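# Place tube rack in fume hood and close sash

## Task

Set the tube rack on the fume hood's work surface so that the whole rack lies past the orange tape line, standing upright, with each tube seated all the way down in a hole, and lower the sash until it is completely closed. The rack and tubes must never touch the floor, and the robot must not tip over or finish leaning. Everything must stay in place without the robot supporting it. Finally, release the gripper and move the robot away.

## Robot and tools

Robot: a Hello Robot Stretch 4 with one arm. It has an omni-wheel base, a lift on a vertical mast, an arm that telescopes forward, a three-joint wrist (yaw, pitch, roll) and a two-finger gripper. It stands about 1.6 m tall, and the base rim is within 0.23 m of the base origin. Its cameras are head_camera, head_left_camera, head_right_camera and wrist_camera. Now and then something may briefly nudge a loose object.

Frames: the base frame has its origin on the floor below the base centre, with x forward, y left and z up. hand_pose is reported in this frame as a point between the open fingertips, and the printed value may be slightly wrong. The odometry frame is the base frame where the base stood when the scene began.

execute_actions: the argument actions is a list holding exactly one action, or none. An empty list only returns the state and images. cameras picks which images come back: null, omitted or ["all"] gives all of them, and [] gives none. An action holds base, joints or both, plus optional pace and contact_limits. Alternatively, an action can be {"end_of_arm": "enable_torque"} and nothing else, which re-powers any wrist or gripper motor that has switched off. Base and joint motions start together but may finish at different times.
- base: exactly one relative move, measured from the pose given in the latest reported state. translate_m is a straight drive in metres, forward positive, from -2 to 2. strafe_m is a sideways slide in metres, left positive, from -2 to 2. rotate_rad is a turn in place in radians, counter-clockwise (left) positive, from -3.2 to 3.2.
- joints: absolute targets by name, not offsets. lift_m is 0 to 1.2 m. arm_m is extension, 0 to 0.55 m. wrist_yaw_rad is -1.134 to 4.276, with 0 facing forward, positive turning left and 3.14 folded back; above 3.4 the arm may get in the way. wrist_pitch_rad is -1.117 to 4.259, with 0 level and 1.57 pointing down. wrist_roll_rad is -1.117 to 4.259, with 0 meaning the fingers are level, and positive rolls clockwise as seen from behind. gripper_m is -0.038 to 0.141 m and gives the fingertip gap; negative values press the fingers together. A joint counts as done within ±0.004 (lift, arm, gripper), ±0.02 (yaw, roll) or ±0.05 (pitch). A joint target outside its range is clamped and the result says so. Any other bad value or unknown key rejects the whole call, and nothing moves.
- pace: "slow", "default", "fast" or "max". The base drives at 0.1/0.3/0.4/0.6 m/s and turns at 1/2/3/4 rad/s at these paces. With the lift above 0.2 m, base speed is capped further, down to 0.3 m/s and 1 rad/s at 1.2 m.
- contact_limits: only arm_m, from 0 (stops at the lightest touch) to 0.75 (pushes hardest). The default is 0.5.
Each action runs at most 15 s. A joint or the base left out of an action may still be pushing toward an earlier target. If a result reports a stop, the later execute_actions, wait and finished_scene calls in that same reply are skipped.

wait: seconds from 0 to 10. Nothing new is commanded, and it returns the state and images. zoom_image: camera plus region [x0, y0, x1, y1] in pixels from the top-left corner, at most 504 by 504. It works only on cameras that returned full images in the latest result. finished_scene: scene is the integer number of the current scene. It is final, so call it only once the goal is met and will stay met.

Reading results: base_status and joint_status describe how each motion ended. "done" for the base only means the wheels turned the commanded amount, even if they slipped. "off_target" means the part stopped short and may keep pushing. "contact_stop_at_<key>" means it hit something; that part drops its target, and the lift, arm or wheels may go slack (a slack lift can sink under load, and slack wheels can roll). "limit_stop_at_<name>" means a built-in limit stopped the motion. "limit_stop_at_tilt" means the robot is leaning more than 6 degrees; lift, arm and wheels go slack and ignore commands until it straightens. "limit_stop_at_own_body" means self-collision; you can move away from the body but not further into it. This is likely with pitch below -0.2 and roll below -0.4 or above 4. To unfold the wrist at the start, send lift_m 0.4 with wrist_yaw_rad 0. "torque_fault" means a wrist or gripper motor went limp, for example from pressing against something or holding more than about 2 kg level; it needs enable_torque, and it is best avoided. on_its_own lists things you did not command; there, "held at" is the target being held, not the actual position.

lidar_m: 12 distances in metres from the base origin, each covering a 30-degree sector. Sector 1 points ahead, and the count runs counter-clockwise (4 left, 7 behind, 10 right). "-" means nothing seen, or something closer than 0.25 m. The lidar covers heights from about 0.15 m up to the robot's height and can miss glass, clear plastic and thin legs. wrist_depth_mm is a 7x7 grid of median depths, 100 to 2000 mm, listed from the top left; clear objects are omitted, and the robot's own body shows up. base_odometry is wheel-based, so slip reads as travel. Heading runs from -3.142 to 3.142, left positive. If turned_by_wheels and turned_by_imu differ by more than about 0.1 rad, the base hit something or slipped. base_tilt is in degrees, with forward and right positive, and has a fixed bias of up to 1.5 degrees. motor_effort is a percentage of maximum, positive toward higher joint values, with the peak value in brackets; readings are noisy and biased. For wheel_0, wheel_1 and wheel_2, positive effort turns the base right. A load in a level gripper pushes the pitch effort away from 0.

Gripping: command gripper_m below the object's width. Going further below squeezes harder and pulls the object toward the wrist by up to about a third of the difference; opening pushes it back out. Neither the reading nor "done" proves you are holding something, but a firm grip at a commanded value of 0 or more shows as a change in gripper effort. If the fingertips jam on a surface below them, raise the lift.

Avoid: driving or turning with more than 1 kg held and arm_m above 0.2, especially at fast paces. Avoid steady hard pushes or pulls, which are riskier with the gripper high or a high contact limit. Avoid dropping the rack or tubes, slamming the sash, and hard collisions.

Each tool is called after ">>>" in YAML: its name, and indented under it one key for each argument.

## Session

>>> execute_actions:
  actions: []

Scene clock: 0.00 s.
base_odometry: x=+0.000 y=+0.000 heading=+0.000 (m, m, rad; odometry frame)
turned_by_wheels: +0.000 (rad since the last result)
turned_by_imu: +0.000 (rad since the last result)
base_tilt: forward=+0.2 right=-0.3 (deg)
lidar_m: 1.52 1.49 2.54 1.17 1.17 1.29 1.37 1.33 1.49 2.23 2.29 1.92
base_status: not commanded
joint_positions: lift_m=+0.151 arm_m=+0.000 wrist_yaw_rad=+3.081 wrist_pitch_rad=+0.005 wrist_roll_rad=+0.018 gripper_m=+0.057
joint_status: not commanded
motor_effort: lift_m=+18 arm_m=+0 wrist_yaw_rad=+0 wrist_pitch_rad=-8 wrist_roll_rad=-1 gripper_m=-2 wheel_0=-1 wheel_1=-1 wheel_2=+0 (%)
hand_pose: x=-0.1118 y=+0.1047 z=+0.3275 quat_wxyz=(+0.030, -0.002, +0.009, +0.999) (m; base frame)
wrist_depth_mm: 140 143 1618 1756 - - 1708 / - 142 1618 1756 - 1537 1336 / 111 141 1618 1808 1983 - 1863 / 128 147 1618 1756 - - 1921 / 1255 1366 1576 1708 - - 1863 / 1281 1366 210 1576 1281 1661 1661 / 931 842 917 917 931 1060 1042
pictures: head_camera, head_left_camera, head_right_camera, wrist_camera
Images, in order (width x height): head_camera 420x560, head_left_camera 420x672, head_right_camera 420x672, wrist_camera 616x392.

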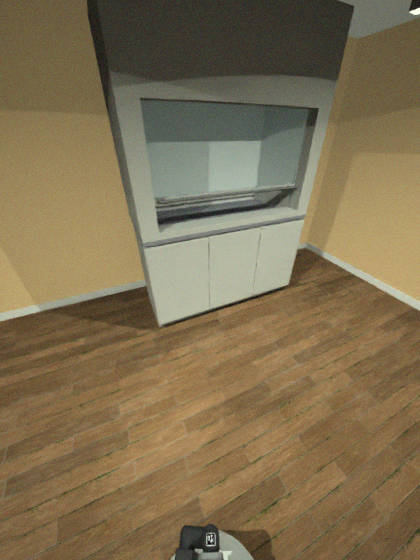

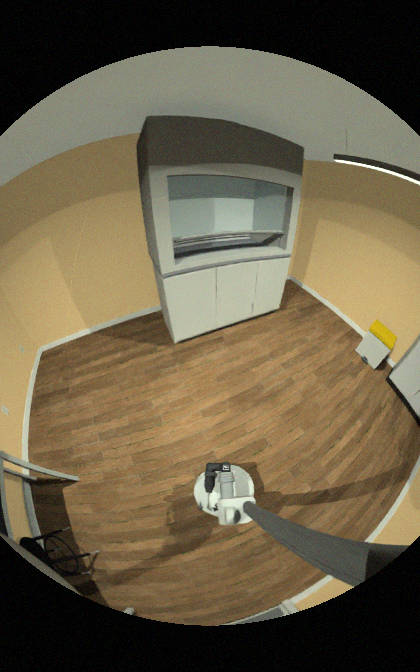

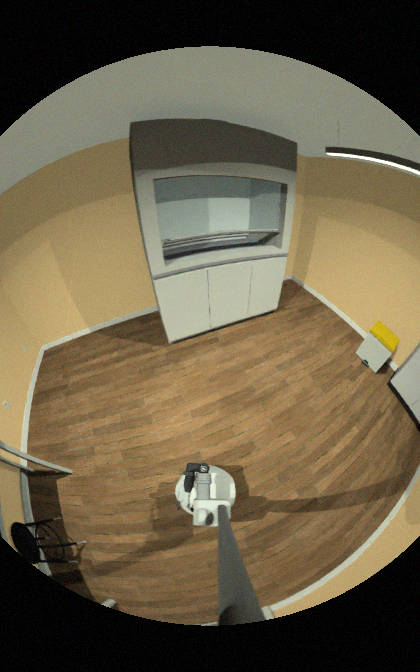

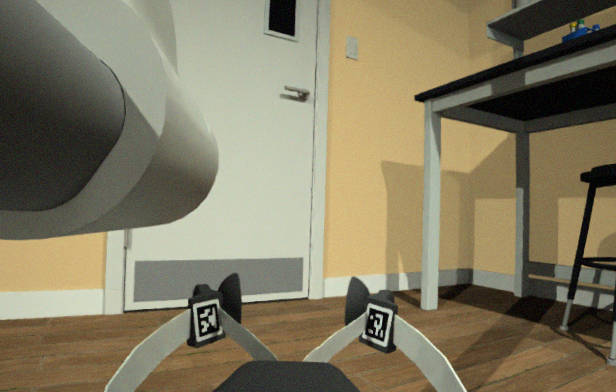

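>>> execute_actions:
  actions:
    - {"base":{"rotate_rad":2.4},"joints":{"lift_m":0.9}}

>>> execute_actions:
  actions:
    - {"joints":{"wrist_yaw_rad":0,"gripper_m":0.12}}

Scene clock: 4.00 s.
base_odometry: x=+0.000 y=+0.000 heading=+2.399 (m, m, rad; odometry frame)
turned_by_wheels: +2.399 (rad since the last result)
turned_by_imu: +2.420 (rad since the last result)
base_tilt: forward=+0.2 right=-0.2 (deg)
lidar_m: 1.17 1.45 1.33 1.38 1.80 2.29 2.83 1.62 1.49 2.40 1.21 1.13
base_status: done
joint_positions: lift_m=+0.900 arm_m=+0.000 wrist_yaw_rad=+3.081 wrist_pitch_rad=+0.005 wrist_roll_rad=+0.018 gripper_m=+0.057
joint_status: all done
motor_effort: lift_m=+22(26) arm_m=+0(0) wrist_yaw_rad=+1(1) wrist_pitch_rad=-8(8) wrist_roll_rad=+0(1) gripper_m=-1(4) wheel_0=-3(8) wheel_1=-3(9) wheel_2=-3(11) (%)
hand_pose: x=-0.1118 y=+0.1047 z=+1.0763 quat_wxyz=(+0.030, -0.002, +0.009, +0.999) (m; base frame)
wrist_depth_mm: 140 143 - - - - - / - 142 - - - - - / 111 141 - - - - - / 128 147 - - - - - / 1661 - - - - - - / 1756 - 210 - - - - / 1756 1921 - - - - -
pictures: head_camera, head_left_camera, head_right_camera, wrist_camera
Images, in order (width x height): head_camera 420x560, head_left_camera 420x672, head_right_camera 420x672, wrist_camera 616x392.

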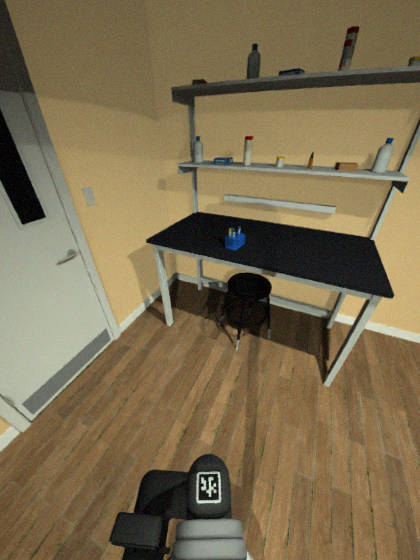

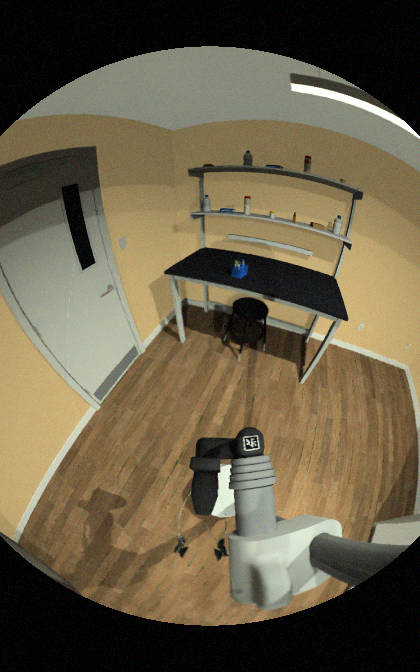

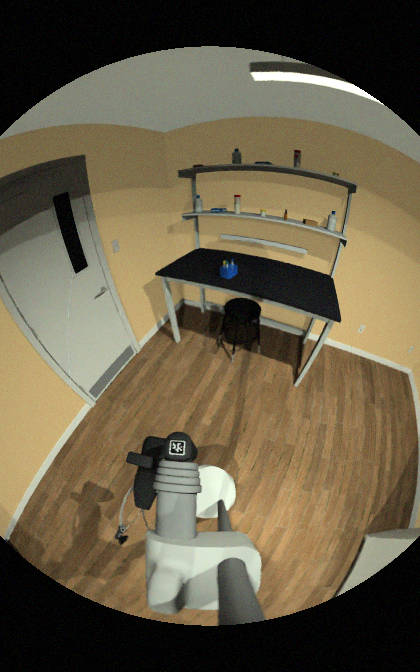

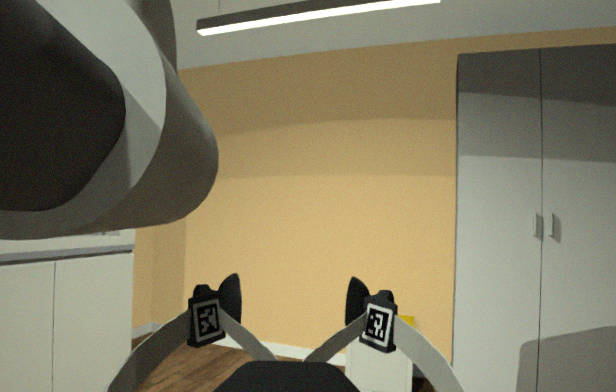

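Scene clock: 6.37 s.
base_odometry: x=+0.000 y=+0.000 heading=+2.399 (m, m, rad; odometry frame)
turned_by_wheels: +0.000 (rad since the last result)
turned_by_imu: -0.001 (rad since the last result)
base_tilt: forward=+0.2 right=-0.3 (deg)
lidar_m: 1.19 1.43 1.32 1.38 1.83 2.30 2.83 1.61 1.52 2.39 1.21 1.14
base_status: not commanded
joint_positions: lift_m=+0.900 arm_m=+0.000 wrist_yaw_rad=+0.001 wrist_pitch_rad=+0.005 wrist_roll_rad=+0.018 gripper_m=+0.120
joint_status: all done
motor_effort: lift_m=+22(22) arm_m=+0(1) wrist_yaw_rad=+0(7) wrist_pitch_rad=-8(8) wrist_roll_rad=+0(0) gripper_m=+0(4) wheel_0=-3(3) wheel_1=-3(3) wheel_2=-3(3) (%)
hand_pose: x=+0.4595 y=-0.0873 z=+1.0763 quat_wxyz=(+1.000, +0.009, +0.003, +0.000) (m; base frame)
wrist_depth_mm: 1336 1661 - 1921 1618 1430 1366 / 1366 1708 - 1921 1808 1661 1499 / 1366 1661 - 1921 1708 1576 1464 / 1308 1756 - 1921 1756 1618 1464 / 1336 1661 - 1863 1708 1576 1499 / 1397 214 1182 1138 221 891 904 / 1366 1336 - 162 1661 1537 1281
pictures: head_camera, head_left_camera, head_right_camera, wrist_camera
Images, in order (width x height): head_camera 420x560, head_left_camera 420x672, head_right_camera 420x672, wrist_camera 616x392.

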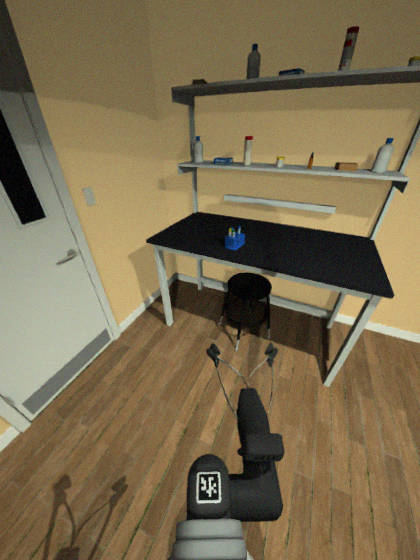

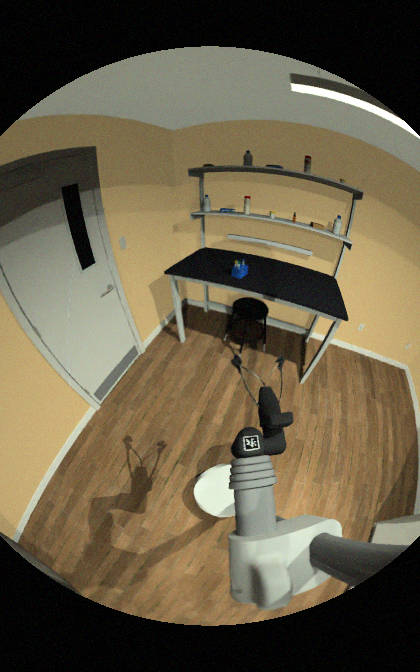

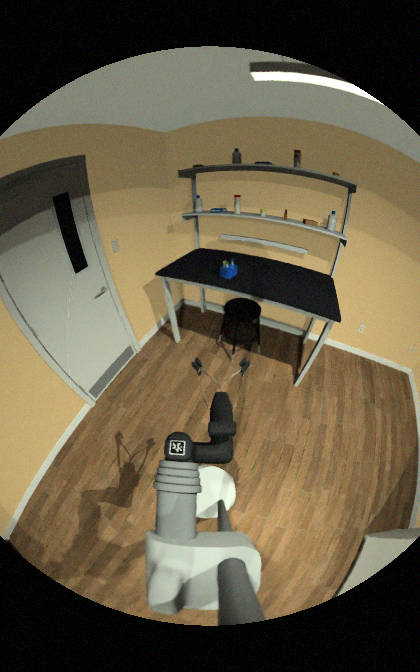

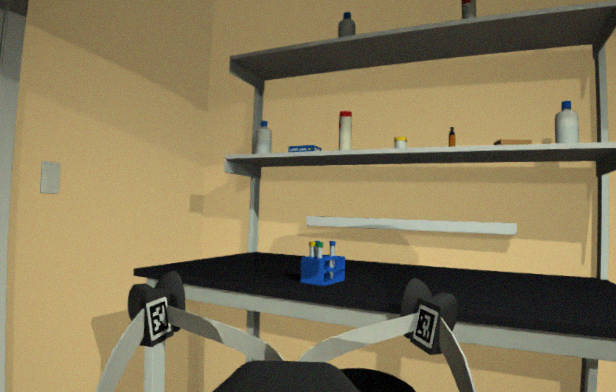

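>>> execute_actions:
  actions:
    - {"base":{"rotate_rad":-0.45},"joints":{"lift_m":1.0,"wrist_pitch_rad":0.3}}
  cameras: []

>>> execute_actions:
  actions:
    - {"base":{"strafe_m":0.6}}
  cameras: []

>>> execute_actions:
  actions:
    - {"base":{"translate_m":0.35}}
  cameras: ["head_camera","wrist_camera"]

Scene clock: 8.47 s.
base_odometry: x=+0.000 y=+0.000 heading=+1.950 (m, m, rad; odometry frame)
turned_by_wheels: -0.449 (rad since the last result)
turned_by_imu: -0.454 (rad since the last result)
base_tilt: forward=+0.2 right=-0.4 (deg)
lidar_m: 1.12 1.21 1.40 1.34 1.42 1.94 2.30 2.15 1.54 1.51 2.39 1.19
base_status: done
joint_positions: lift_m=+1.000 arm_m=+0.000 wrist_yaw_rad=+0.000 wrist_pitch_rad=+0.302 wrist_roll_rad=+0.018 gripper_m=+0.120
joint_status: all done
motor_effort: lift_m=+22(25) arm_m=+0(0) wrist_yaw_rad=+0(1) wrist_pitch_rad=-6(8) wrist_roll_rad=-1(0) gripper_m=+0(1) wheel_0=+5(12) wheel_1=+4(11) wheel_2=+4(9) (%)
hand_pose: x=+0.4464 y=-0.0874 z=+1.0921 quat_wxyz=(+0.989, +0.009, +0.150, -0.001) (m; base frame)
wrist_depth_mm: 1464 1618 1661 1576 1661 1708 1661 / 1661 1661 1708 1708 1708 1756 1808 / 1756 1708 1756 1808 1808 1808 1808 / 1060 1078 1138 1205 1366 1921 1863 / 1756 1863 1921 1921 1921 1983 - / 1921 214 1808 1983 220 - - / 1756 1464 1661 162 1756 1808 1863
pictures: none
No camera images: the call's "cameras" was empty. Leave "cameras" out to get every camera's image.

Scene clock: 11.80 s.
base_odometry: x=-0.557 y=-0.222 heading=+1.950 (m, m, rad; odometry frame)
turned_by_wheels: +0.000 (rad since the last result)
turned_by_imu: -0.002 (rad since the last result)
base_tilt: forward=+0.1 right=-0.4 (deg)
lidar_m: 1.16 1.01 0.77 0.72 0.79 1.11 2.30 2.39 2.20 2.12 2.83 1.18
base_status: done
joint_positions: lift_m=+1.000 arm_m=+0.000 wrist_yaw_rad=+0.000 wrist_pitch_rad=+0.302 wrist_roll_rad=+0.018 gripper_m=+0.120
joint_status: not commanded
motor_effort: lift_m=+21(22) arm_m=+0(0) wrist_yaw_rad=-1(0) wrist_pitch_rad=-7(8) wrist_roll_rad=+0(1) gripper_m=+0(1) wheel_0=-1(13) wheel_1=+2(10) wheel_2=+0(4) (%)
hand_pose: x=+0.4464 y=-0.0874 z=+1.0922 quat_wxyz=(+0.989, +0.009, +0.150, -0.001) (m; base frame)
wrist_depth_mm: 1397 1618 1499 1661 1661 1661 1708 / 1397 1661 1708 1756 1708 1708 1756 / 1366 1756 1756 1756 1808 1863 1808 / 1366 1118 1160 1118 1229 1255 1336 / 1366 1708 1863 1921 1921 1921 1118 / 1464 215 1921 1576 220 - - / 1464 1661 1708 162 1756 1863 1756
pictures: none
No camera images: the call's "cameras" was empty. Leave "cameras" out to get every camera's image.

Scene clock: 14.43 s.
base_odometry: x=-0.687 y=+0.103 heading=+1.951 (m, m, rad; odometry frame)
turned_by_wheels: +0.001 (rad since the last result)
turned_by_imu: -0.002 (rad since the last result)
base_tilt: forward=+0.1 right=-0.4 (deg)
lidar_m: 0.82 0.83 0.76 0.73 0.79 1.11 2.66 2.76 2.20 2.16 1.18 0.86
base_status: done
joint_positions: lift_m=+1.000 arm_m=+0.000 wrist_yaw_rad=+0.000 wrist_pitch_rad=+0.302 wrist_roll_rad=+0.018 gripper_m=+0.120
joint_status: not commanded
motor_effort: lift_m=+21(21) arm_m=+0(0) wrist_yaw_rad=+1(0) wrist_pitch_rad=-7(7) wrist_roll_rad=+0(0) gripper_m=-1(1) wheel_0=+4(3) wheel_1=+5(9) wheel_2=-2(9) (%)
hand_pose: x=+0.4464 y=-0.0874 z=+1.0922 quat_wxyz=(+0.989, +0.009, +0.150, -0.001) (m; base frame)
wrist_depth_mm: 1281 1205 1308 1255 1308 1366 1255 / 1308 1336 1336 1366 1397 1397 1336 / 1397 1366 1397 1430 1397 1464 1464 / 1366 1118 1160 1078 1255 1255 1336 / 699 723 741 759 778 778 809 / 759 213 715 1098 220 732 723 / 788 1499 1576 162 991 1576 1708
pictures: head_camera, wrist_camera
Images, in order (width x height): head_camera 420x560, wrist_camera 616x392.

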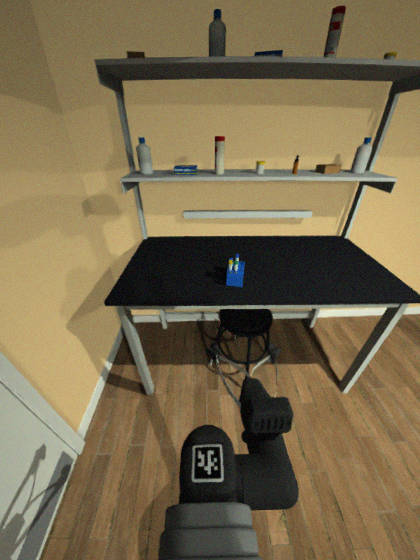

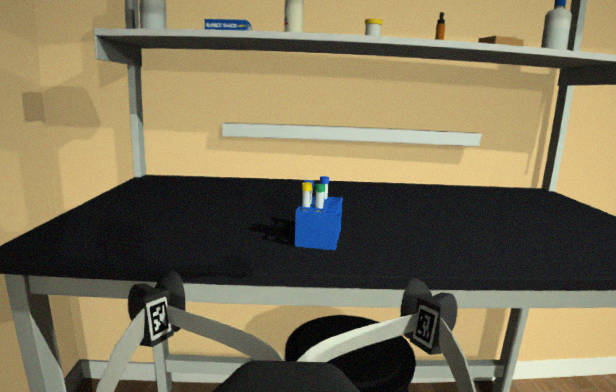

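>>> execute_actions:
  actions:
    - {"base":{"strafe_m":-0.04},"joints":{"lift_m":0.8,"wrist_pitch_rad":0}}
  cameras: []

>>> execute_actions:
  actions:
    - {"base":{"translate_m":0.15},"joints":{"arm_m":0.1}}
  cameras: ["head_camera","wrist_camera"]

Scene clock: 16.63 s.
base_odometry: x=-0.650 y=+0.118 heading=+1.951 (m, m, rad; odometry frame)
turned_by_wheels: +0.000 (rad since the last result)
turned_by_imu: +0.000 (rad since the last result)
base_tilt: forward=+0.1 right=-0.1 (deg)
lidar_m: 0.79 0.85 0.80 0.76 0.80 1.15 2.66 2.73 2.13 2.11 1.12 0.84
base_status: done
joint_positions: lift_m=+0.800 arm_m=+0.000 wrist_yaw_rad=+0.000 wrist_pitch_rad=+0.003 wrist_roll_rad=+0.018 gripper_m=+0.120
joint_status: all done
motor_effort: lift_m=+14(20) arm_m=+0(0) wrist_yaw_rad=+1(0) wrist_pitch_rad=-10(15) wrist_roll_rad=+0(0) gripper_m=+0(0) wheel_0=+4(12) wheel_1=-4(11) wheel_2=+0(2) (%)
hand_pose: x=+0.4594 y=-0.0874 z=+0.9778 quat_wxyz=(+1.000, +0.009, +0.001, +0.000) (m; base frame)
wrist_depth_mm: 1430 1430 1464 1464 1464 1499 1537 / 1366 1205 1464 1464 1464 1499 1499 / 1464 1430 1397 1430 1464 1499 1366 / 1397 1397 1397 1430 1464 1464 1499 / 946 1008 1078 759 1255 1308 1366 / 647 214 615 654 222 654 661 / 1366 1366 1366 162 1366 1397 1464
pictures: none
No camera images: the call's "cameras" was empty. Leave "cameras" out to get every camera's image.

Scene clock: 18.47 s.
base_odometry: x=-0.705 y=+0.257 heading=+1.951 (m, m, rad; odometry frame)
turned_by_wheels: +0.000 (rad since the last result)
turned_by_imu: -0.001 (rad since the last result)
base_tilt: forward=+0.2 right=-0.4 (deg)
lidar_m: 0.64 0.71 0.80 0.79 0.83 1.17 2.83 2.89 2.16 2.42 0.97 0.68
base_status: done
joint_positions: lift_m=+0.800 arm_m=+0.099 wrist_yaw_rad=+0.000 wrist_pitch_rad=+0.002 wrist_roll_rad=+0.018 gripper_m=+0.120
joint_status: all done
motor_effort: lift_m=+14(14) arm_m=+7(7) wrist_yaw_rad=+1(1) wrist_pitch_rad=-9(9) wrist_roll_rad=+0(0) gripper_m=+1(0) wheel_0=+3(7) wheel_1=+5(8) wheel_2=-2(14) (%)
hand_pose: x=+0.5582 y=-0.0874 z=+0.9779 quat_wxyz=(+1.000, +0.009, +0.001, +0.000) (m; base frame)
wrist_depth_mm: 1160 1160 1182 1205 1182 1229 1229 / 976 1008 991 976 976 991 960 / 1138 1160 1160 1205 1229 1229 1229 / 1138 1138 1138 1182 1205 1205 1255 / 917 976 1078 512 1182 1182 1138 / 413 215 445 469 221 484 488 / 392 355 357 162 399 364 384
pictures: head_camera, wrist_camera
Images, in order (width x height): head_camera 420x560, wrist_camera 616x392.

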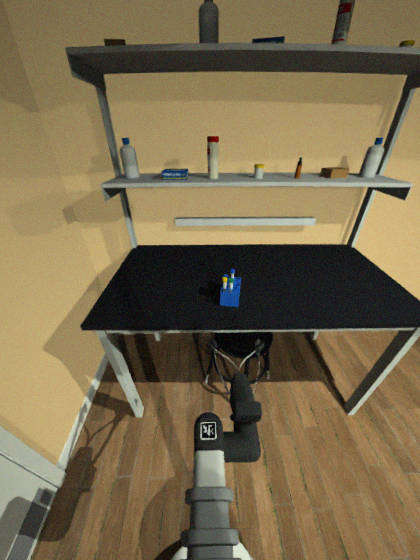

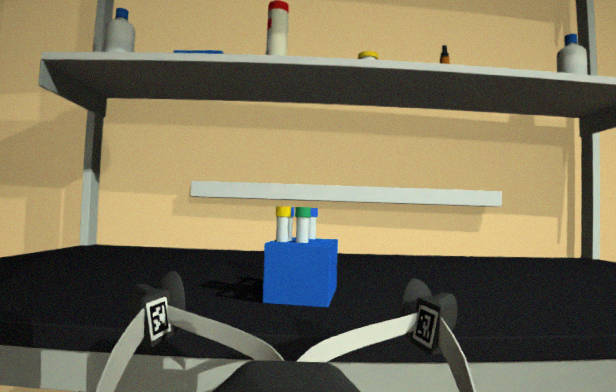

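>>> execute_actions:
  actions:
    - {"joints":{"lift_m":0.772,"arm_m":0.3}}
  cameras: ["head_camera","wrist_camera"]

Scene clock: 20.43 s.
base_odometry: x=-0.705 y=+0.257 heading=+1.951 (m, m, rad; odometry frame)
turned_by_wheels: +0.000 (rad since the last result)
turned_by_imu: -0.001 (rad since the last result)
base_tilt: forward=+0.2 right=-0.3 (deg)
lidar_m: 0.68 0.70 0.75 0.76 0.84 1.17 2.82 2.91 2.19 2.43 0.98 0.69
base_status: not commanded
joint_positions: lift_m=+0.772 arm_m=+0.299 wrist_yaw_rad=+0.000 wrist_pitch_rad=+0.002 wrist_roll_rad=+0.018 gripper_m=+0.120
joint_status: all done
motor_effort: lift_m=+14(17) arm_m=+7(7) wrist_yaw_rad=+0(3) wrist_pitch_rad=-8(8) wrist_roll_rad=+0(0) gripper_m=+0(0) wheel_0=+3(3) wheel_1=+5(5) wheel_2=-2(2) (%)
hand_pose: x=+0.7581 y=-0.0874 z=+0.9499 quat_wxyz=(+1.000, +0.009, +0.001, +0.000) (m; base frame)
wrist_depth_mm: 759 768 741 732 715 723 699 / 931 960 960 976 976 1008 946 / 946 960 960 976 991 1025 1008 / 946 960 960 319 976 991 1008 / 668 732 768 278 904 991 991 / 307 215 285 277 221 364 364 / 206 194 204 162 220 221 231
pictures: head_camera, wrist_camera
Images, in order (width x height): head_camera 420x560, wrist_camera 616x392.

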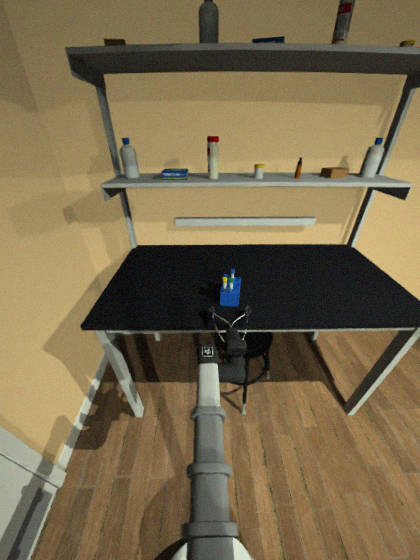

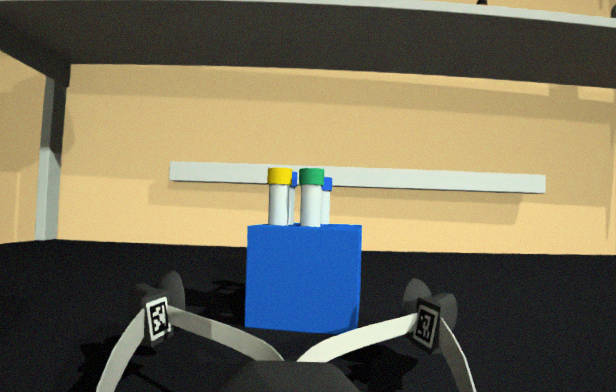

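>>> execute_actions:
  actions:
    - {"joints":{"arm_m":0.42},"pace":"slow"}
  cameras: ["head_camera","wrist_camera"]

>>> zoom_image:
  camera: "head_camera"
  region: [180,240,290,340]

Scene clock: 23.33 s.
base_odometry: x=-0.705 y=+0.256 heading=+1.950 (m, m, rad; odometry frame)
turned_by_wheels: -0.002 (rad since the last result)
turned_by_imu: +0.015 (rad since the last result)
base_tilt: forward=-0.8 right=+0.2 (deg)
lidar_m: 0.70 0.74 0.78 0.77 0.82 1.19 2.82 2.90 2.16 2.47 1.00 0.71
base_status: not commanded
joint_positions: lift_m=+0.772 arm_m=+0.416 wrist_yaw_rad=-0.016 wrist_pitch_rad=+0.013 wrist_roll_rad=+0.017 gripper_m=+0.120
joint_status: all done
on_its_own: wrist_yaw_rad is at rest, and its effort (+48) is outside its rest range (-13 to +13); wrist_pitch_rad is at rest, and its effort (-40) is outside its rest range (-23 to +23)
motor_effort: lift_m=+17(17) arm_m=+20(23) wrist_yaw_rad=+48(52) wrist_pitch_rad=-40(40) wrist_roll_rad=+3(4) gripper_m=+0(0) wheel_0=+3(3) wheel_1=+5(5) wheel_2=-22(22) (%)
hand_pose: x=+0.8743 y=-0.0922 z=+0.9466 quat_wxyz=(+1.000, +0.008, +0.006, -0.008) (m; base frame)
wrist_depth_mm: 741 741 732 715 715 723 707 / 854 854 866 866 891 904 917 / 842 854 866 866 891 904 917 / 842 842 854 230 891 891 904 / 715 778 647 191 723 878 891 / 330 215 195 189 186 377 375 / 220 207 210 161 185 231 249
pictures: head_camera, wrist_camera
Images, in order (width x height): head_camera 420x560, wrist_camera 616x392.

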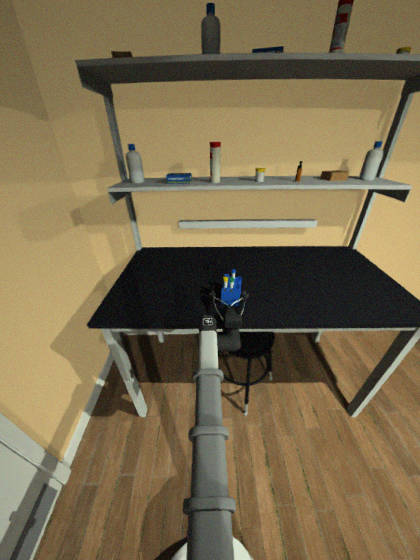

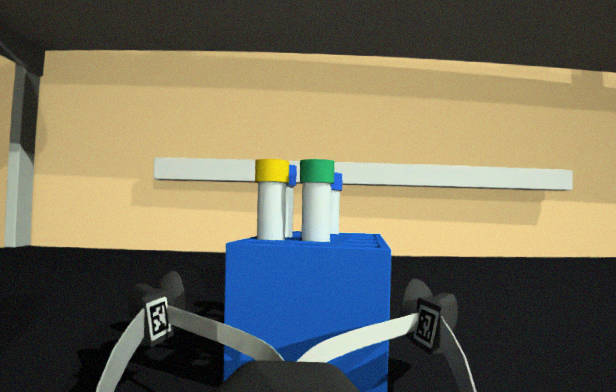

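Region (180, 240, 290, 340) of head_camera's 420x560 image, scaled by 4.582, with more detail than that image has; it fills the top 458 rows of this view, and the rest is white.

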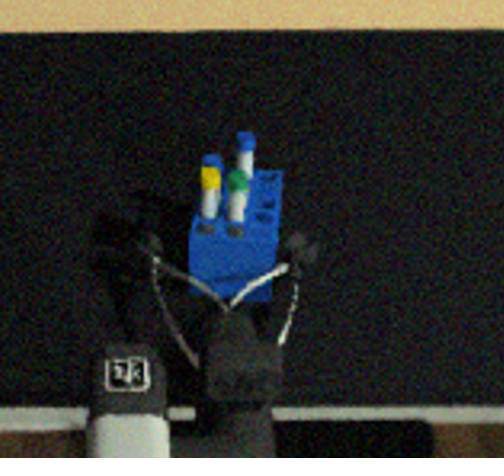

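>>> execute_actions:
  actions:
    - {"joints":{"arm_m":0.33}}
  cameras: []

>>> execute_actions:
  actions:
    - {"joints":{"lift_m":0.86,"wrist_pitch_rad":0.3,"wrist_yaw_rad":0}}
  cameras: []

>>> execute_actions:
  actions:
    - {"joints":{"arm_m":0.42},"pace":"slow"}
  cameras: ["head_camera","wrist_camera"]

Scene clock: 24.87 s.
base_odometry: x=-0.706 y=+0.257 heading=+1.950 (m, m, rad; odometry frame)
turned_by_wheels: +0.001 (rad since the last result)
turned_by_imu: -0.003 (rad since the last result)
base_tilt: forward=+0.2 right=-0.3 (deg)
lidar_m: 0.65 0.70 0.80 0.78 0.81 1.18 2.80 2.88 2.17 2.54 0.92 0.70
base_status: not commanded
joint_positions: lift_m=+0.772 arm_m=+0.331 wrist_yaw_rad=+0.000 wrist_pitch_rad=+0.002 wrist_roll_rad=+0.017 gripper_m=+0.120
joint_status: all done
motor_effort: lift_m=+16(16) arm_m=-7(18) wrist_yaw_rad=+1(48) wrist_pitch_rad=-7(39) wrist_roll_rad=+1(3) gripper_m=-1(0) wheel_0=+0(3) wheel_1=-1(5) wheel_2=-2(22) (%)
hand_pose: x=+0.7907 y=-0.0875 z=+0.9497 quat_wxyz=(+1.000, +0.009, +0.001, +0.000) (m; base frame)
wrist_depth_mm: 750 778 741 723 723 723 707 / 931 931 931 946 960 960 976 / 917 931 931 960 946 960 960 / 904 917 917 306 946 960 960 / 661 715 609 260 699 946 960 / 309 214 273 259 221 362 362 / 204 193 204 161 220 221 230
pictures: none
No camera images: the call's "cameras" was empty. Leave "cameras" out to get every camera's image.

Scene clock: 26.23 s.
base_odometry: x=-0.706 y=+0.257 heading=+1.951 (m, m, rad; odometry frame)
turned_by_wheels: +0.000 (rad since the last result)
turned_by_imu: +0.000 (rad since the last result)
base_tilt: forward=+0.1 right=-0.2 (deg)
lidar_m: 0.69 0.72 0.77 0.77 0.84 1.19 2.82 2.91 2.17 2.58 0.94 0.68
base_status: not commanded
joint_positions: lift_m=+0.860 arm_m=+0.331 wrist_yaw_rad=+0.000 wrist_pitch_rad=+0.302 wrist_roll_rad=+0.018 gripper_m=+0.120
joint_status: all done
motor_effort: lift_m=+22(24) arm_m=-7(7) wrist_yaw_rad=-1(19) wrist_pitch_rad=-7(93) wrist_roll_rad=+1(1) gripper_m=-1(0) wheel_0=+0(0) wheel_1=-1(1) wheel_2=+4(4) (%)
hand_pose: x=+0.7777 y=-0.0873 z=+0.9522 quat_wxyz=(+0.989, +0.009, +0.150, -0.001) (m; base frame)
wrist_depth_mm: 820 854 854 854 854 854 878 / 854 866 866 878 891 878 878 / 891 891 917 355 917 917 946 / 549 569 585 291 574 661 683 / 362 373 357 267 384 407 410 / 268 214 281 272 220 293 296 / 217 211 217 162 228 229 235
pictures: none
No camera images: the call's "cameras" was empty. Leave "cameras" out to get every camera's image.

Scene clock: 28.40 s.
base_odometry: x=-0.706 y=+0.257 heading=+1.951 (m, m, rad; odometry frame)
turned_by_wheels: +0.000 (rad since the last result)
turned_by_imu: -0.001 (rad since the last result)
base_tilt: forward=+0.2 right=-0.3 (deg)
lidar_m: 0.68 0.70 0.78 0.77 0.83 1.20 2.82 2.87 2.17 2.58 0.95 0.66
base_status: not commanded
joint_positions: lift_m=+0.860 arm_m=+0.419 wrist_yaw_rad=+0.000 wrist_pitch_rad=+0.302 wrist_roll_rad=+0.018 gripper_m=+0.120
joint_status: all done
motor_effort: lift_m=+22(22) arm_m=+8(7) wrist_yaw_rad=+0(0) wrist_pitch_rad=-6(7) wrist_roll_rad=+0(1) gripper_m=-1(0) wheel_0=+0(0) wheel_1=+0(0) wheel_2=+4(4) (%)
hand_pose: x=+0.8651 y=-0.0874 z=+0.9521 quat_wxyz=(+0.989, +0.009, +0.150, -0.001) (m; base frame)
wrist_depth_mm: 768 759 768 778 778 768 778 / 778 778 778 778 798 798 809 / 809 820 820 820 831 842 842 / 549 564 591 211 627 661 683 / 359 370 353 208 298 407 413 / 270 214 200 186 192 294 293 / 216 211 212 161 218 229 235
pictures: head_camera, wrist_camera
Images, in order (width x height): head_camera 420x560, wrist_camera 616x392.

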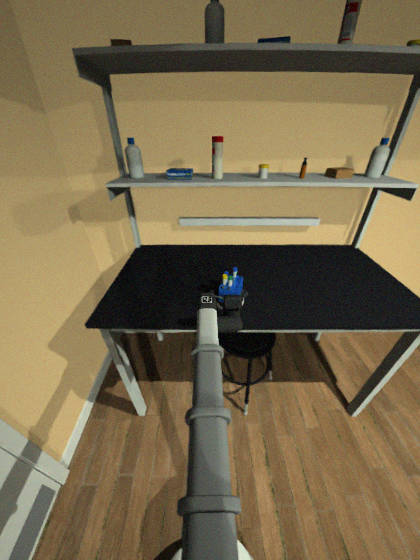

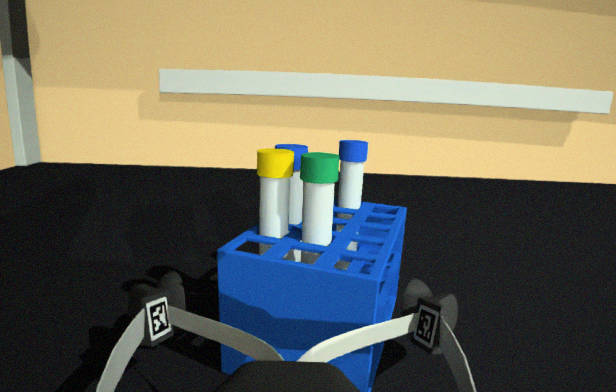

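>>> execute_actions:
  actions:
    - {"joints":{"arm_m":0.47},"pace":"slow"}
  cameras: []

>>> execute_actions:
  actions:
    - {"joints":{"gripper_m":0.0}}
  cameras: []

>>> execute_actions:
  actions:
    - {"joints":{"lift_m":0.92},"pace":"slow"}
  cameras: ["head_camera","wrist_camera"]

Scene clock: 30.57 s.
base_odometry: x=-0.706 y=+0.257 heading=+1.951 (m, m, rad; odometry frame)
turned_by_wheels: +0.000 (rad since the last result)
turned_by_imu: -0.001 (rad since the last result)
base_tilt: forward=+0.2 right=-0.3 (deg)
lidar_m: 0.66 0.72 0.77 0.78 0.82 1.21 2.82 2.89 2.18 2.55 0.93 0.69
base_status: not commanded
joint_positions: lift_m=+0.860 arm_m=+0.469 wrist_yaw_rad=+0.000 wrist_pitch_rad=+0.302 wrist_roll_rad=+0.018 gripper_m=+0.120
joint_status: all done
motor_effort: lift_m=+22(23) arm_m=+7(8) wrist_yaw_rad=+0(1) wrist_pitch_rad=-7(7) wrist_roll_rad=+1(0) gripper_m=+0(1) wheel_0=+0(0) wheel_1=+0(0) wheel_2=+4(4) (%)
hand_pose: x=+0.9151 y=-0.0874 z=+0.9521 quat_wxyz=(+0.989, +0.009, +0.150, -0.001) (m; base frame)
wrist_depth_mm: 715 715 715 741 732 732 732 / 741 750 741 683 741 750 759 / 759 768 788 759 788 798 788 / 549 564 530 229 634 654 683 / 362 375 215 205 370 404 413 / 268 214 188 177 196 293 294 / 216 211 198 161 218 229 234
pictures: none
No camera images: the call's "cameras" was empty. Leave "cameras" out to get every camera's image.

Scene clock: 32.63 s.
base_odometry: x=-0.706 y=+0.257 heading=+1.951 (m, m, rad; odometry frame)
turned_by_wheels: +0.000 (rad since the last result)
turned_by_imu: -0.001 (rad since the last result)
base_tilt: forward=+0.2 right=-0.2 (deg)
lidar_m: 0.65 0.72 0.80 0.78 0.82 1.18 2.83 2.91 2.17 2.57 0.96 0.70
base_status: not commanded
joint_positions: lift_m=+0.860 arm_m=+0.469 wrist_yaw_rad=+0.000 wrist_pitch_rad=+0.303 wrist_roll_rad=+0.018 gripper_m=+0.001
joint_status: all done
motor_effort: lift_m=+22(22) arm_m=+7(7) wrist_yaw_rad=+1(1) wrist_pitch_rad=-9(10) wrist_roll_rad=+1(0) gripper_m=-36(35) wheel_0=+0(0) wheel_1=+0(0) wheel_2=+4(4) (%)
hand_pose: x=+0.9150 y=-0.0874 z=+0.9518 quat_wxyz=(+0.989, +0.009, +0.151, -0.001) (m; base frame)
wrist_depth_mm: 715 707 715 723 732 732 741 / 741 741 741 668 741 750 750 / 759 759 759 778 778 788 809 / 544 564 477 229 627 640 676 / 357 370 179 189 370 402 407 / 266 186 159 152 181 291 293 / 140 205 162 156 177 159 233
pictures: none
No camera images: the call's "cameras" was empty. Leave "cameras" out to get every camera's image.

Scene clock: 34.00 s.
base_odometry: x=-0.706 y=+0.257 heading=+1.951 (m, m, rad; odometry frame)
turned_by_wheels: +0.000 (rad since the last result)
turned_by_imu: +0.000 (rad since the last result)
base_tilt: forward=+0.1 right=-0.3 (deg)
lidar_m: 0.65 0.70 0.77 0.77 0.83 1.19 2.82 2.89 2.14 2.58 0.91 0.69
base_status: not commanded
joint_positions: lift_m=+0.920 arm_m=+0.469 wrist_yaw_rad=+0.000 wrist_pitch_rad=+0.303 wrist_roll_rad=+0.018 gripper_m=+0.001
joint_status: all done
motor_effort: lift_m=+23(26) arm_m=+7(7) wrist_yaw_rad=+0(0) wrist_pitch_rad=-11(10) wrist_roll_rad=+1(1) gripper_m=-36(36) wheel_0=+0(1) wheel_1=+0(0) wheel_2=+4(4) (%)
hand_pose: x=+0.9150 y=-0.0874 z=+1.0118 quat_wxyz=(+0.989, +0.009, +0.151, -0.001) (m; base frame)
wrist_depth_mm: 707 715 732 732 723 741 723 / 732 750 741 741 759 768 768 / 759 768 691 699 798 798 788 / 741 778 668 229 809 820 831 / 500 512 179 189 517 564 574 / 370 186 159 153 182 404 407 / 140 287 162 156 178 159 325
pictures: head_camera, wrist_camera
Images, in order (width x height): head_camera 420x560, wrist_camera 616x392.

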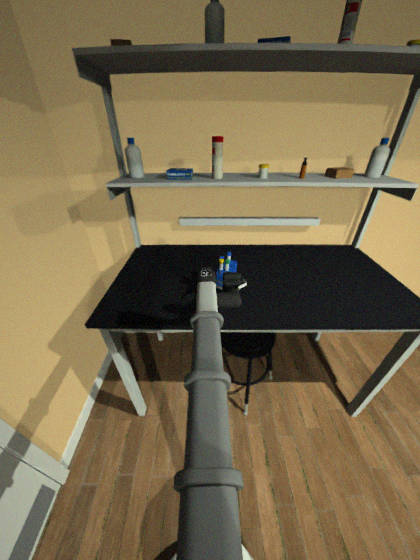

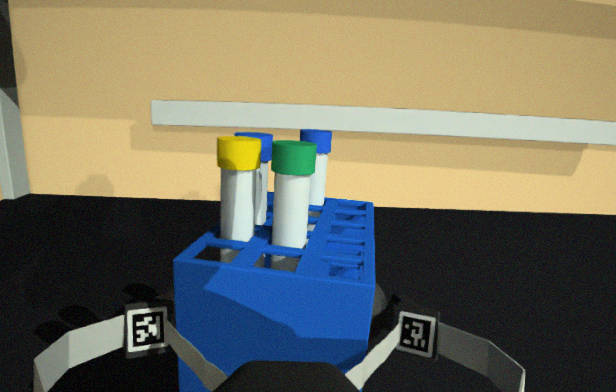

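>>> execute_actions:
  actions:
    - {"joints":{"arm_m":0.05}}
  cameras: []

>>> execute_actions:
  actions:
    - {"base":{"translate_m":-0.35}}
  cameras: []

>>> execute_actions:
  actions:
    - {"base":{"rotate_rad":-1.57},"pace":"slow"}
  cameras: []

>>> execute_actions:
  actions:
    - {"base":{"translate_m":1.0}}

Scene clock: 36.77 s.
base_odometry: x=-0.706 y=+0.257 heading=+1.951 (m, m, rad; odometry frame)
turned_by_wheels: +0.000 (rad since the last result)
turned_by_imu: -0.001 (rad since the last result)
base_tilt: forward=+0.2 right=-0.2 (deg)
lidar_m: 0.46 0.70 0.79 0.75 0.80 1.19 2.84 2.92 2.19 2.55 0.95 0.55
base_status: not commanded
joint_positions: lift_m=+0.920 arm_m=+0.051 wrist_yaw_rad=+0.000 wrist_pitch_rad=+0.304 wrist_roll_rad=+0.018 gripper_m=+0.001
joint_status: all done
motor_effort: lift_m=+23(23) arm_m=-7(5) wrist_yaw_rad=+1(1) wrist_pitch_rad=-12(11) wrist_roll_rad=+0(0) gripper_m=-37(37) wheel_0=+0(0) wheel_1=+0(1) wheel_2=+4(4) (%)
hand_pose: x=+0.4975 y=-0.0874 z=+1.0116 quat_wxyz=(+0.988, +0.009, +0.151, -0.001) (m; base frame)
wrist_depth_mm: 1078 1118 1118 1118 1138 1118 1098 / 1138 1118 1160 1160 1160 1182 1182 / 1182 1205 1182 1205 1229 1229 1229 / 788 788 668 229 891 917 946 / 508 517 180 184 521 569 574 / 500 186 159 153 182 459 462 / 140 1281 162 156 178 160 1464
pictures: none
No camera images: the call's "cameras" was empty. Leave "cameras" out to get every camera's image.

Scene clock: 39.40 s.
base_odometry: x=-0.576 y=-0.068 heading=+1.951 (m, m, rad; odometry frame)
turned_by_wheels: +0.000 (rad since the last result)
turned_by_imu: +0.001 (rad since the last result)
base_tilt: forward=+0.2 right=-0.2 (deg)
lidar_m: 0.45 1.07 0.83 0.78 0.84 1.17 2.45 2.53 2.14 2.08 2.56 1.05
base_status: done
joint_positions: lift_m=+0.920 arm_m=+0.051 wrist_yaw_rad=+0.000 wrist_pitch_rad=+0.304 wrist_roll_rad=+0.018 gripper_m=+0.001
joint_status: not commanded
motor_effort: lift_m=+23(23) arm_m=-7(7) wrist_yaw_rad=+0(2) wrist_pitch_rad=-11(12) wrist_roll_rad=+0(1) gripper_m=-37(36) wheel_0=-3(7) wheel_1=-4(6) wheel_2=+2(11) (%)
hand_pose: x=+0.4974 y=-0.0874 z=+1.0116 quat_wxyz=(+0.988, +0.009, +0.151, -0.001) (m; base frame)
wrist_depth_mm: 1397 1430 1397 1464 1464 1366 1229 / 1430 1499 1537 1537 1499 1576 1499 / 1397 1576 1464 1537 1537 1576 1618 / 866 842 205 230 891 917 946 / 1281 1708 179 189 1708 1661 1708 / 1255 186 159 153 181 1808 1863 / 140 1537 161 156 177 159 1756
pictures: none
No camera images: the call's "cameras" was empty. Leave "cameras" out to get every camera's image.

Scene clock: 42.27 s.
base_odometry: x=-0.576 y=-0.068 heading=+0.382 (m, m, rad; odometry frame)
turned_by_wheels: -1.569 (rad since the last result)
turned_by_imu: -1.584 (rad since the last result)
base_tilt: forward=+0.3 right=-0.1 (deg)
lidar_m: 0.43 2.60 1.06 1.03 1.06 0.82 0.79 0.82 1.16 2.45 2.54 2.15
base_status: done
joint_positions: lift_m=+0.920 arm_m=+0.051 wrist_yaw_rad=+0.000 wrist_pitch_rad=+0.304 wrist_roll_rad=+0.018 gripper_m=+0.001
joint_status: not commanded
motor_effort: lift_m=+23(23) arm_m=-7(7) wrist_yaw_rad=+1(3) wrist_pitch_rad=-12(12) wrist_roll_rad=+0(0) gripper_m=-36(35) wheel_0=+5(8) wheel_1=+4(7) wheel_2=+5(9) (%)
hand_pose: x=+0.4974 y=-0.0874 z=+1.0116 quat_wxyz=(+0.988, +0.009, +0.151, -0.001) (m; base frame)
wrist_depth_mm: - - - - - - - / - - - - - - - / - - - - 1921 1921 1863 / - - - 229 1863 1983 1983 / - - 179 189 1983 - - / 1983 186 159 153 182 - - / 141 1537 162 156 177 158 1708
pictures: none
No camera images: the call's "cameras" was empty. Leave "cameras" out to get every camera's image.

Scene clock: 47.10 s.
base_odometry: x=+0.352 y=+0.305 heading=+0.382 (m, m, rad; odometry frame)
turned_by_wheels: +0.000 (rad since the last result)
turned_by_imu: -0.005 (rad since the last result)
base_tilt: forward=+0.2 right=-0.4 (deg)
lidar_m: 0.45 1.99 1.89 0.99 1.07 1.51 1.78 1.87 2.55 2.44 1.55 1.09
base_status: done
joint_positions: lift_m=+0.920 arm_m=+0.051 wrist_yaw_rad=+0.000 wrist_pitch_rad=+0.304 wrist_roll_rad=+0.018 gripper_m=+0.001
joint_status: not commanded
motor_effort: lift_m=+22(22) arm_m=-7(7) wrist_yaw_rad=+1(0) wrist_pitch_rad=-12(12) wrist_roll_rad=+1(1) gripper_m=-37(36) wheel_0=+2(8) wheel_1=+5(10) wheel_2=-2(13) (%)
hand_pose: x=+0.4974 y=-0.0874 z=+1.0116 quat_wxyz=(+0.988, +0.009, +0.151, -0.001) (m; base frame)
wrist_depth_mm: 1464 1499 1537 1537 809 1366 1430 / 1537 1576 1576 1618 820 1430 1397 / 1576 1576 1661 1537 820 1464 1499 / 1661 1756 1661 229 831 866 866 / 1756 1756 179 185 866 878 891 / 1863 185 160 153 182 917 946 / 140 1537 162 156 177 159 960
pictures: head_camera, head_left_camera, head_right_camera, wrist_camera
Images, in order (width x height): head_camera 420x560, head_left_camera 420x672, head_right_camera 420x672, wrist_camera 616x392.

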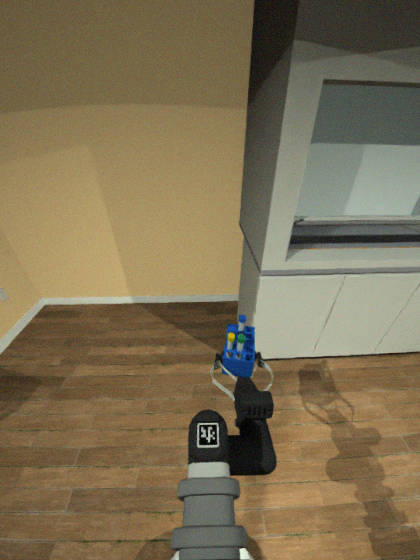

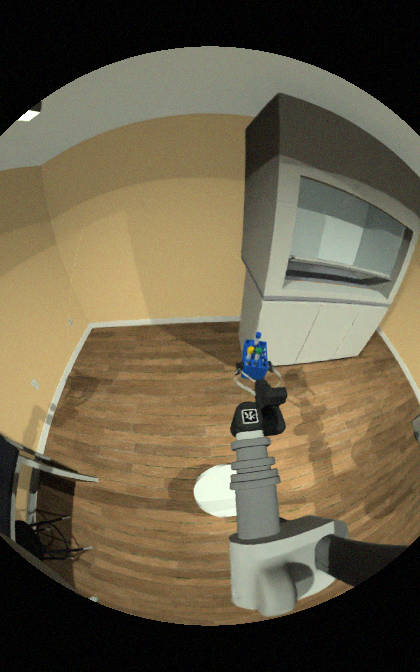

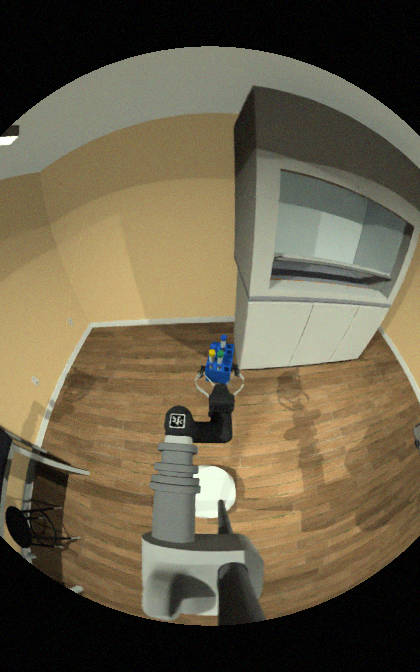

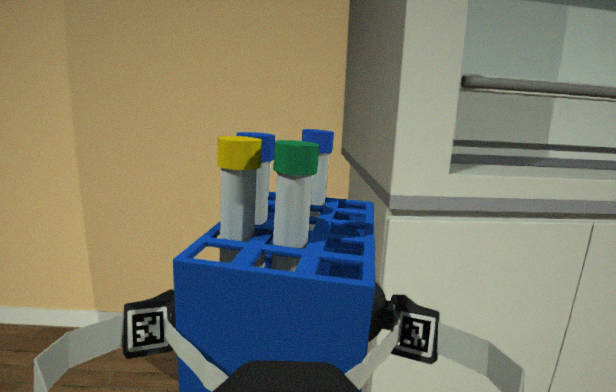

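>>> execute_actions:
  actions:
    - {"base":{"strafe_m":-0.7},"joints":{"lift_m":1.0}}
  cameras: ["head_camera","wrist_camera"]

>>> zoom_image:
  camera: "head_camera"
  region: [60,160,400,320]

Scene clock: 50.97 s.
base_odometry: x=+0.613 y=-0.345 heading=+0.382 (m, m, rad; odometry frame)
turned_by_wheels: +0.000 (rad since the last result)
turned_by_imu: +0.000 (rad since the last result)
base_tilt: forward=+0.1 right=-0.2 (deg)
lidar_m: 0.45 1.10 2.61 1.73 1.81 1.88 1.79 1.85 1.85 1.72 1.55 1.13
base_status: done
joint_positions: lift_m=+1.000 arm_m=+0.051 wrist_yaw_rad=+0.000 wrist_pitch_rad=+0.303 wrist_roll_rad=+0.018 gripper_m=+0.001
joint_status: all done
motor_effort: lift_m=+21(26) arm_m=-7(7) wrist_yaw_rad=+1(1) wrist_pitch_rad=-12(12) wrist_roll_rad=+1(0) gripper_m=-36(35) wheel_0=+3(12) wheel_1=-4(12) wheel_2=+0(3) (%)
hand_pose: x=+0.4974 y=-0.0874 z=+1.0917 quat_wxyz=(+0.988, +0.009, +0.151, -0.001) (m; base frame)
wrist_depth_mm: 741 854 1397 1397 1366 1366 1255 / 1160 820 1397 1397 1464 1430 1255 / 1576 878 1430 891 1464 1537 1138 / 1708 831 831 228 960 991 1042 / 1756 866 179 189 878 891 917 / 1921 185 159 153 182 946 946 / 141 917 162 156 178 158 991
pictures: head_camera, wrist_camera
Images, in order (width x height): head_camera 420x560, wrist_camera 616x392.

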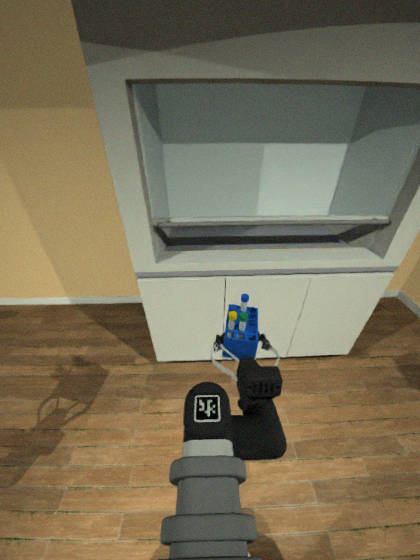

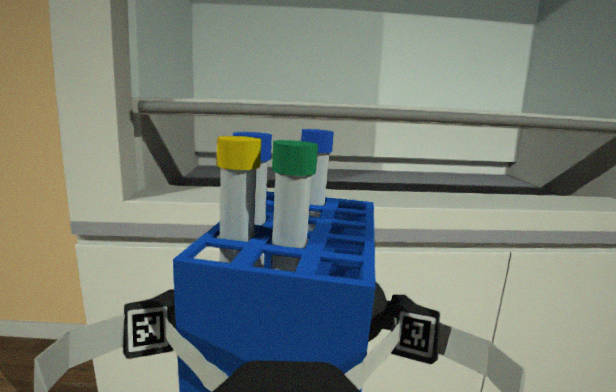

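Region (60, 160, 400, 320) of head_camera's 420x560 image, scaled by 1.482, with more detail than that image has; it fills the top 237 rows of this view, and the rest is white.

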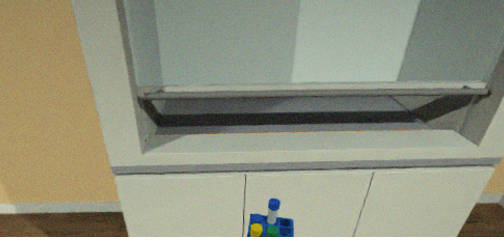

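>>> execute_actions:
  actions:
    - {"base":{"translate_m":0.25},"joints":{"lift_m":0.93}}

Scene clock: 53.57 s.
base_odometry: x=+0.845 y=-0.251 heading=+0.382 (m, m, rad; odometry frame)
turned_by_wheels: +0.000 (rad since the last result)
turned_by_imu: -0.001 (rad since the last result)
base_tilt: forward=+0.2 right=-0.2 (deg)
lidar_m: 0.46 0.85 2.39 1.75 1.81 2.12 2.06 2.11 1.79 1.74 1.20 0.86
base_status: done
joint_positions: lift_m=+0.930 arm_m=+0.051 wrist_yaw_rad=+0.000 wrist_pitch_rad=+0.303 wrist_roll_rad=+0.018 gripper_m=+0.001
joint_status: all done
motor_effort: lift_m=+14(19) arm_m=-7(7) wrist_yaw_rad=+0(2) wrist_pitch_rad=-12(12) wrist_roll_rad=+0(0) gripper_m=-35(36) wheel_0=+3(7) wheel_1=+4(10) wheel_2=-1(11) (%)
hand_pose: x=+0.4974 y=-0.0874 z=+1.0223 quat_wxyz=(+0.988, +0.009, +0.151, -0.001) (m; base frame)
wrist_depth_mm: 559 831 1118 1138 1138 1160 1160 / 554 732 1160 621 1160 1182 1138 / 564 866 1182 1229 1229 1229 1229 / 564 609 206 246 668 707 723 / 591 591 179 189 603 621 627 / 597 185 159 153 182 640 661 / 140 634 162 156 177 159 683
pictures: head_camera, head_left_camera, head_right_camera, wrist_camera
Images, in order (width x height): head_camera 420x560, head_left_camera 420x672, head_right_camera 420x672, wrist_camera 616x392.

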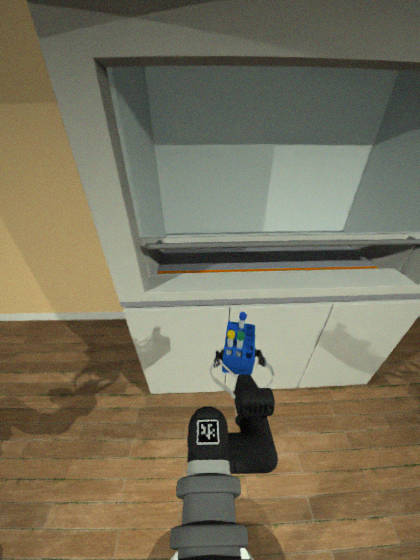

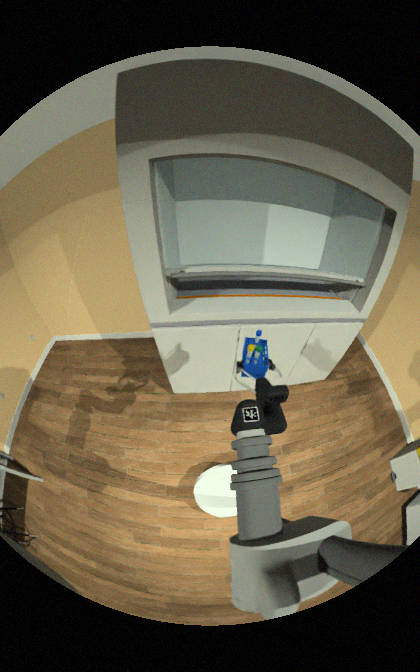

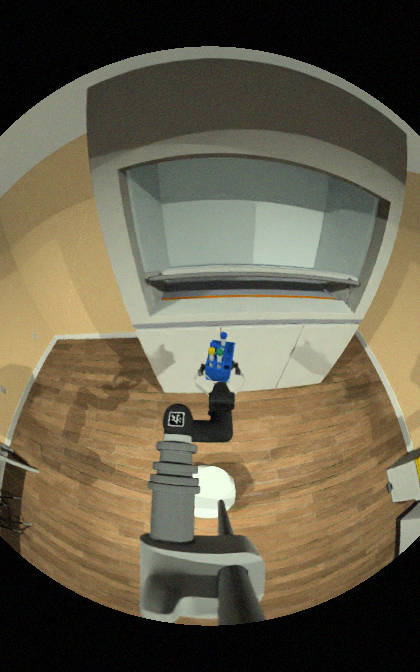

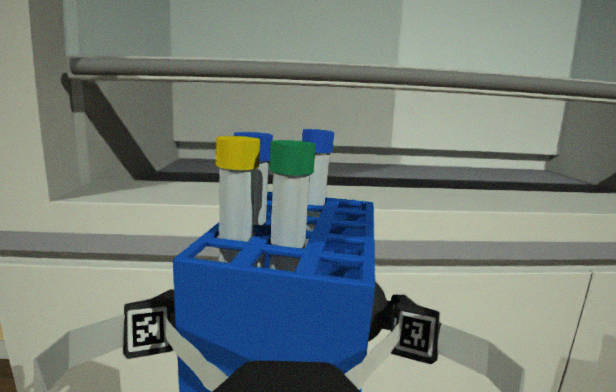

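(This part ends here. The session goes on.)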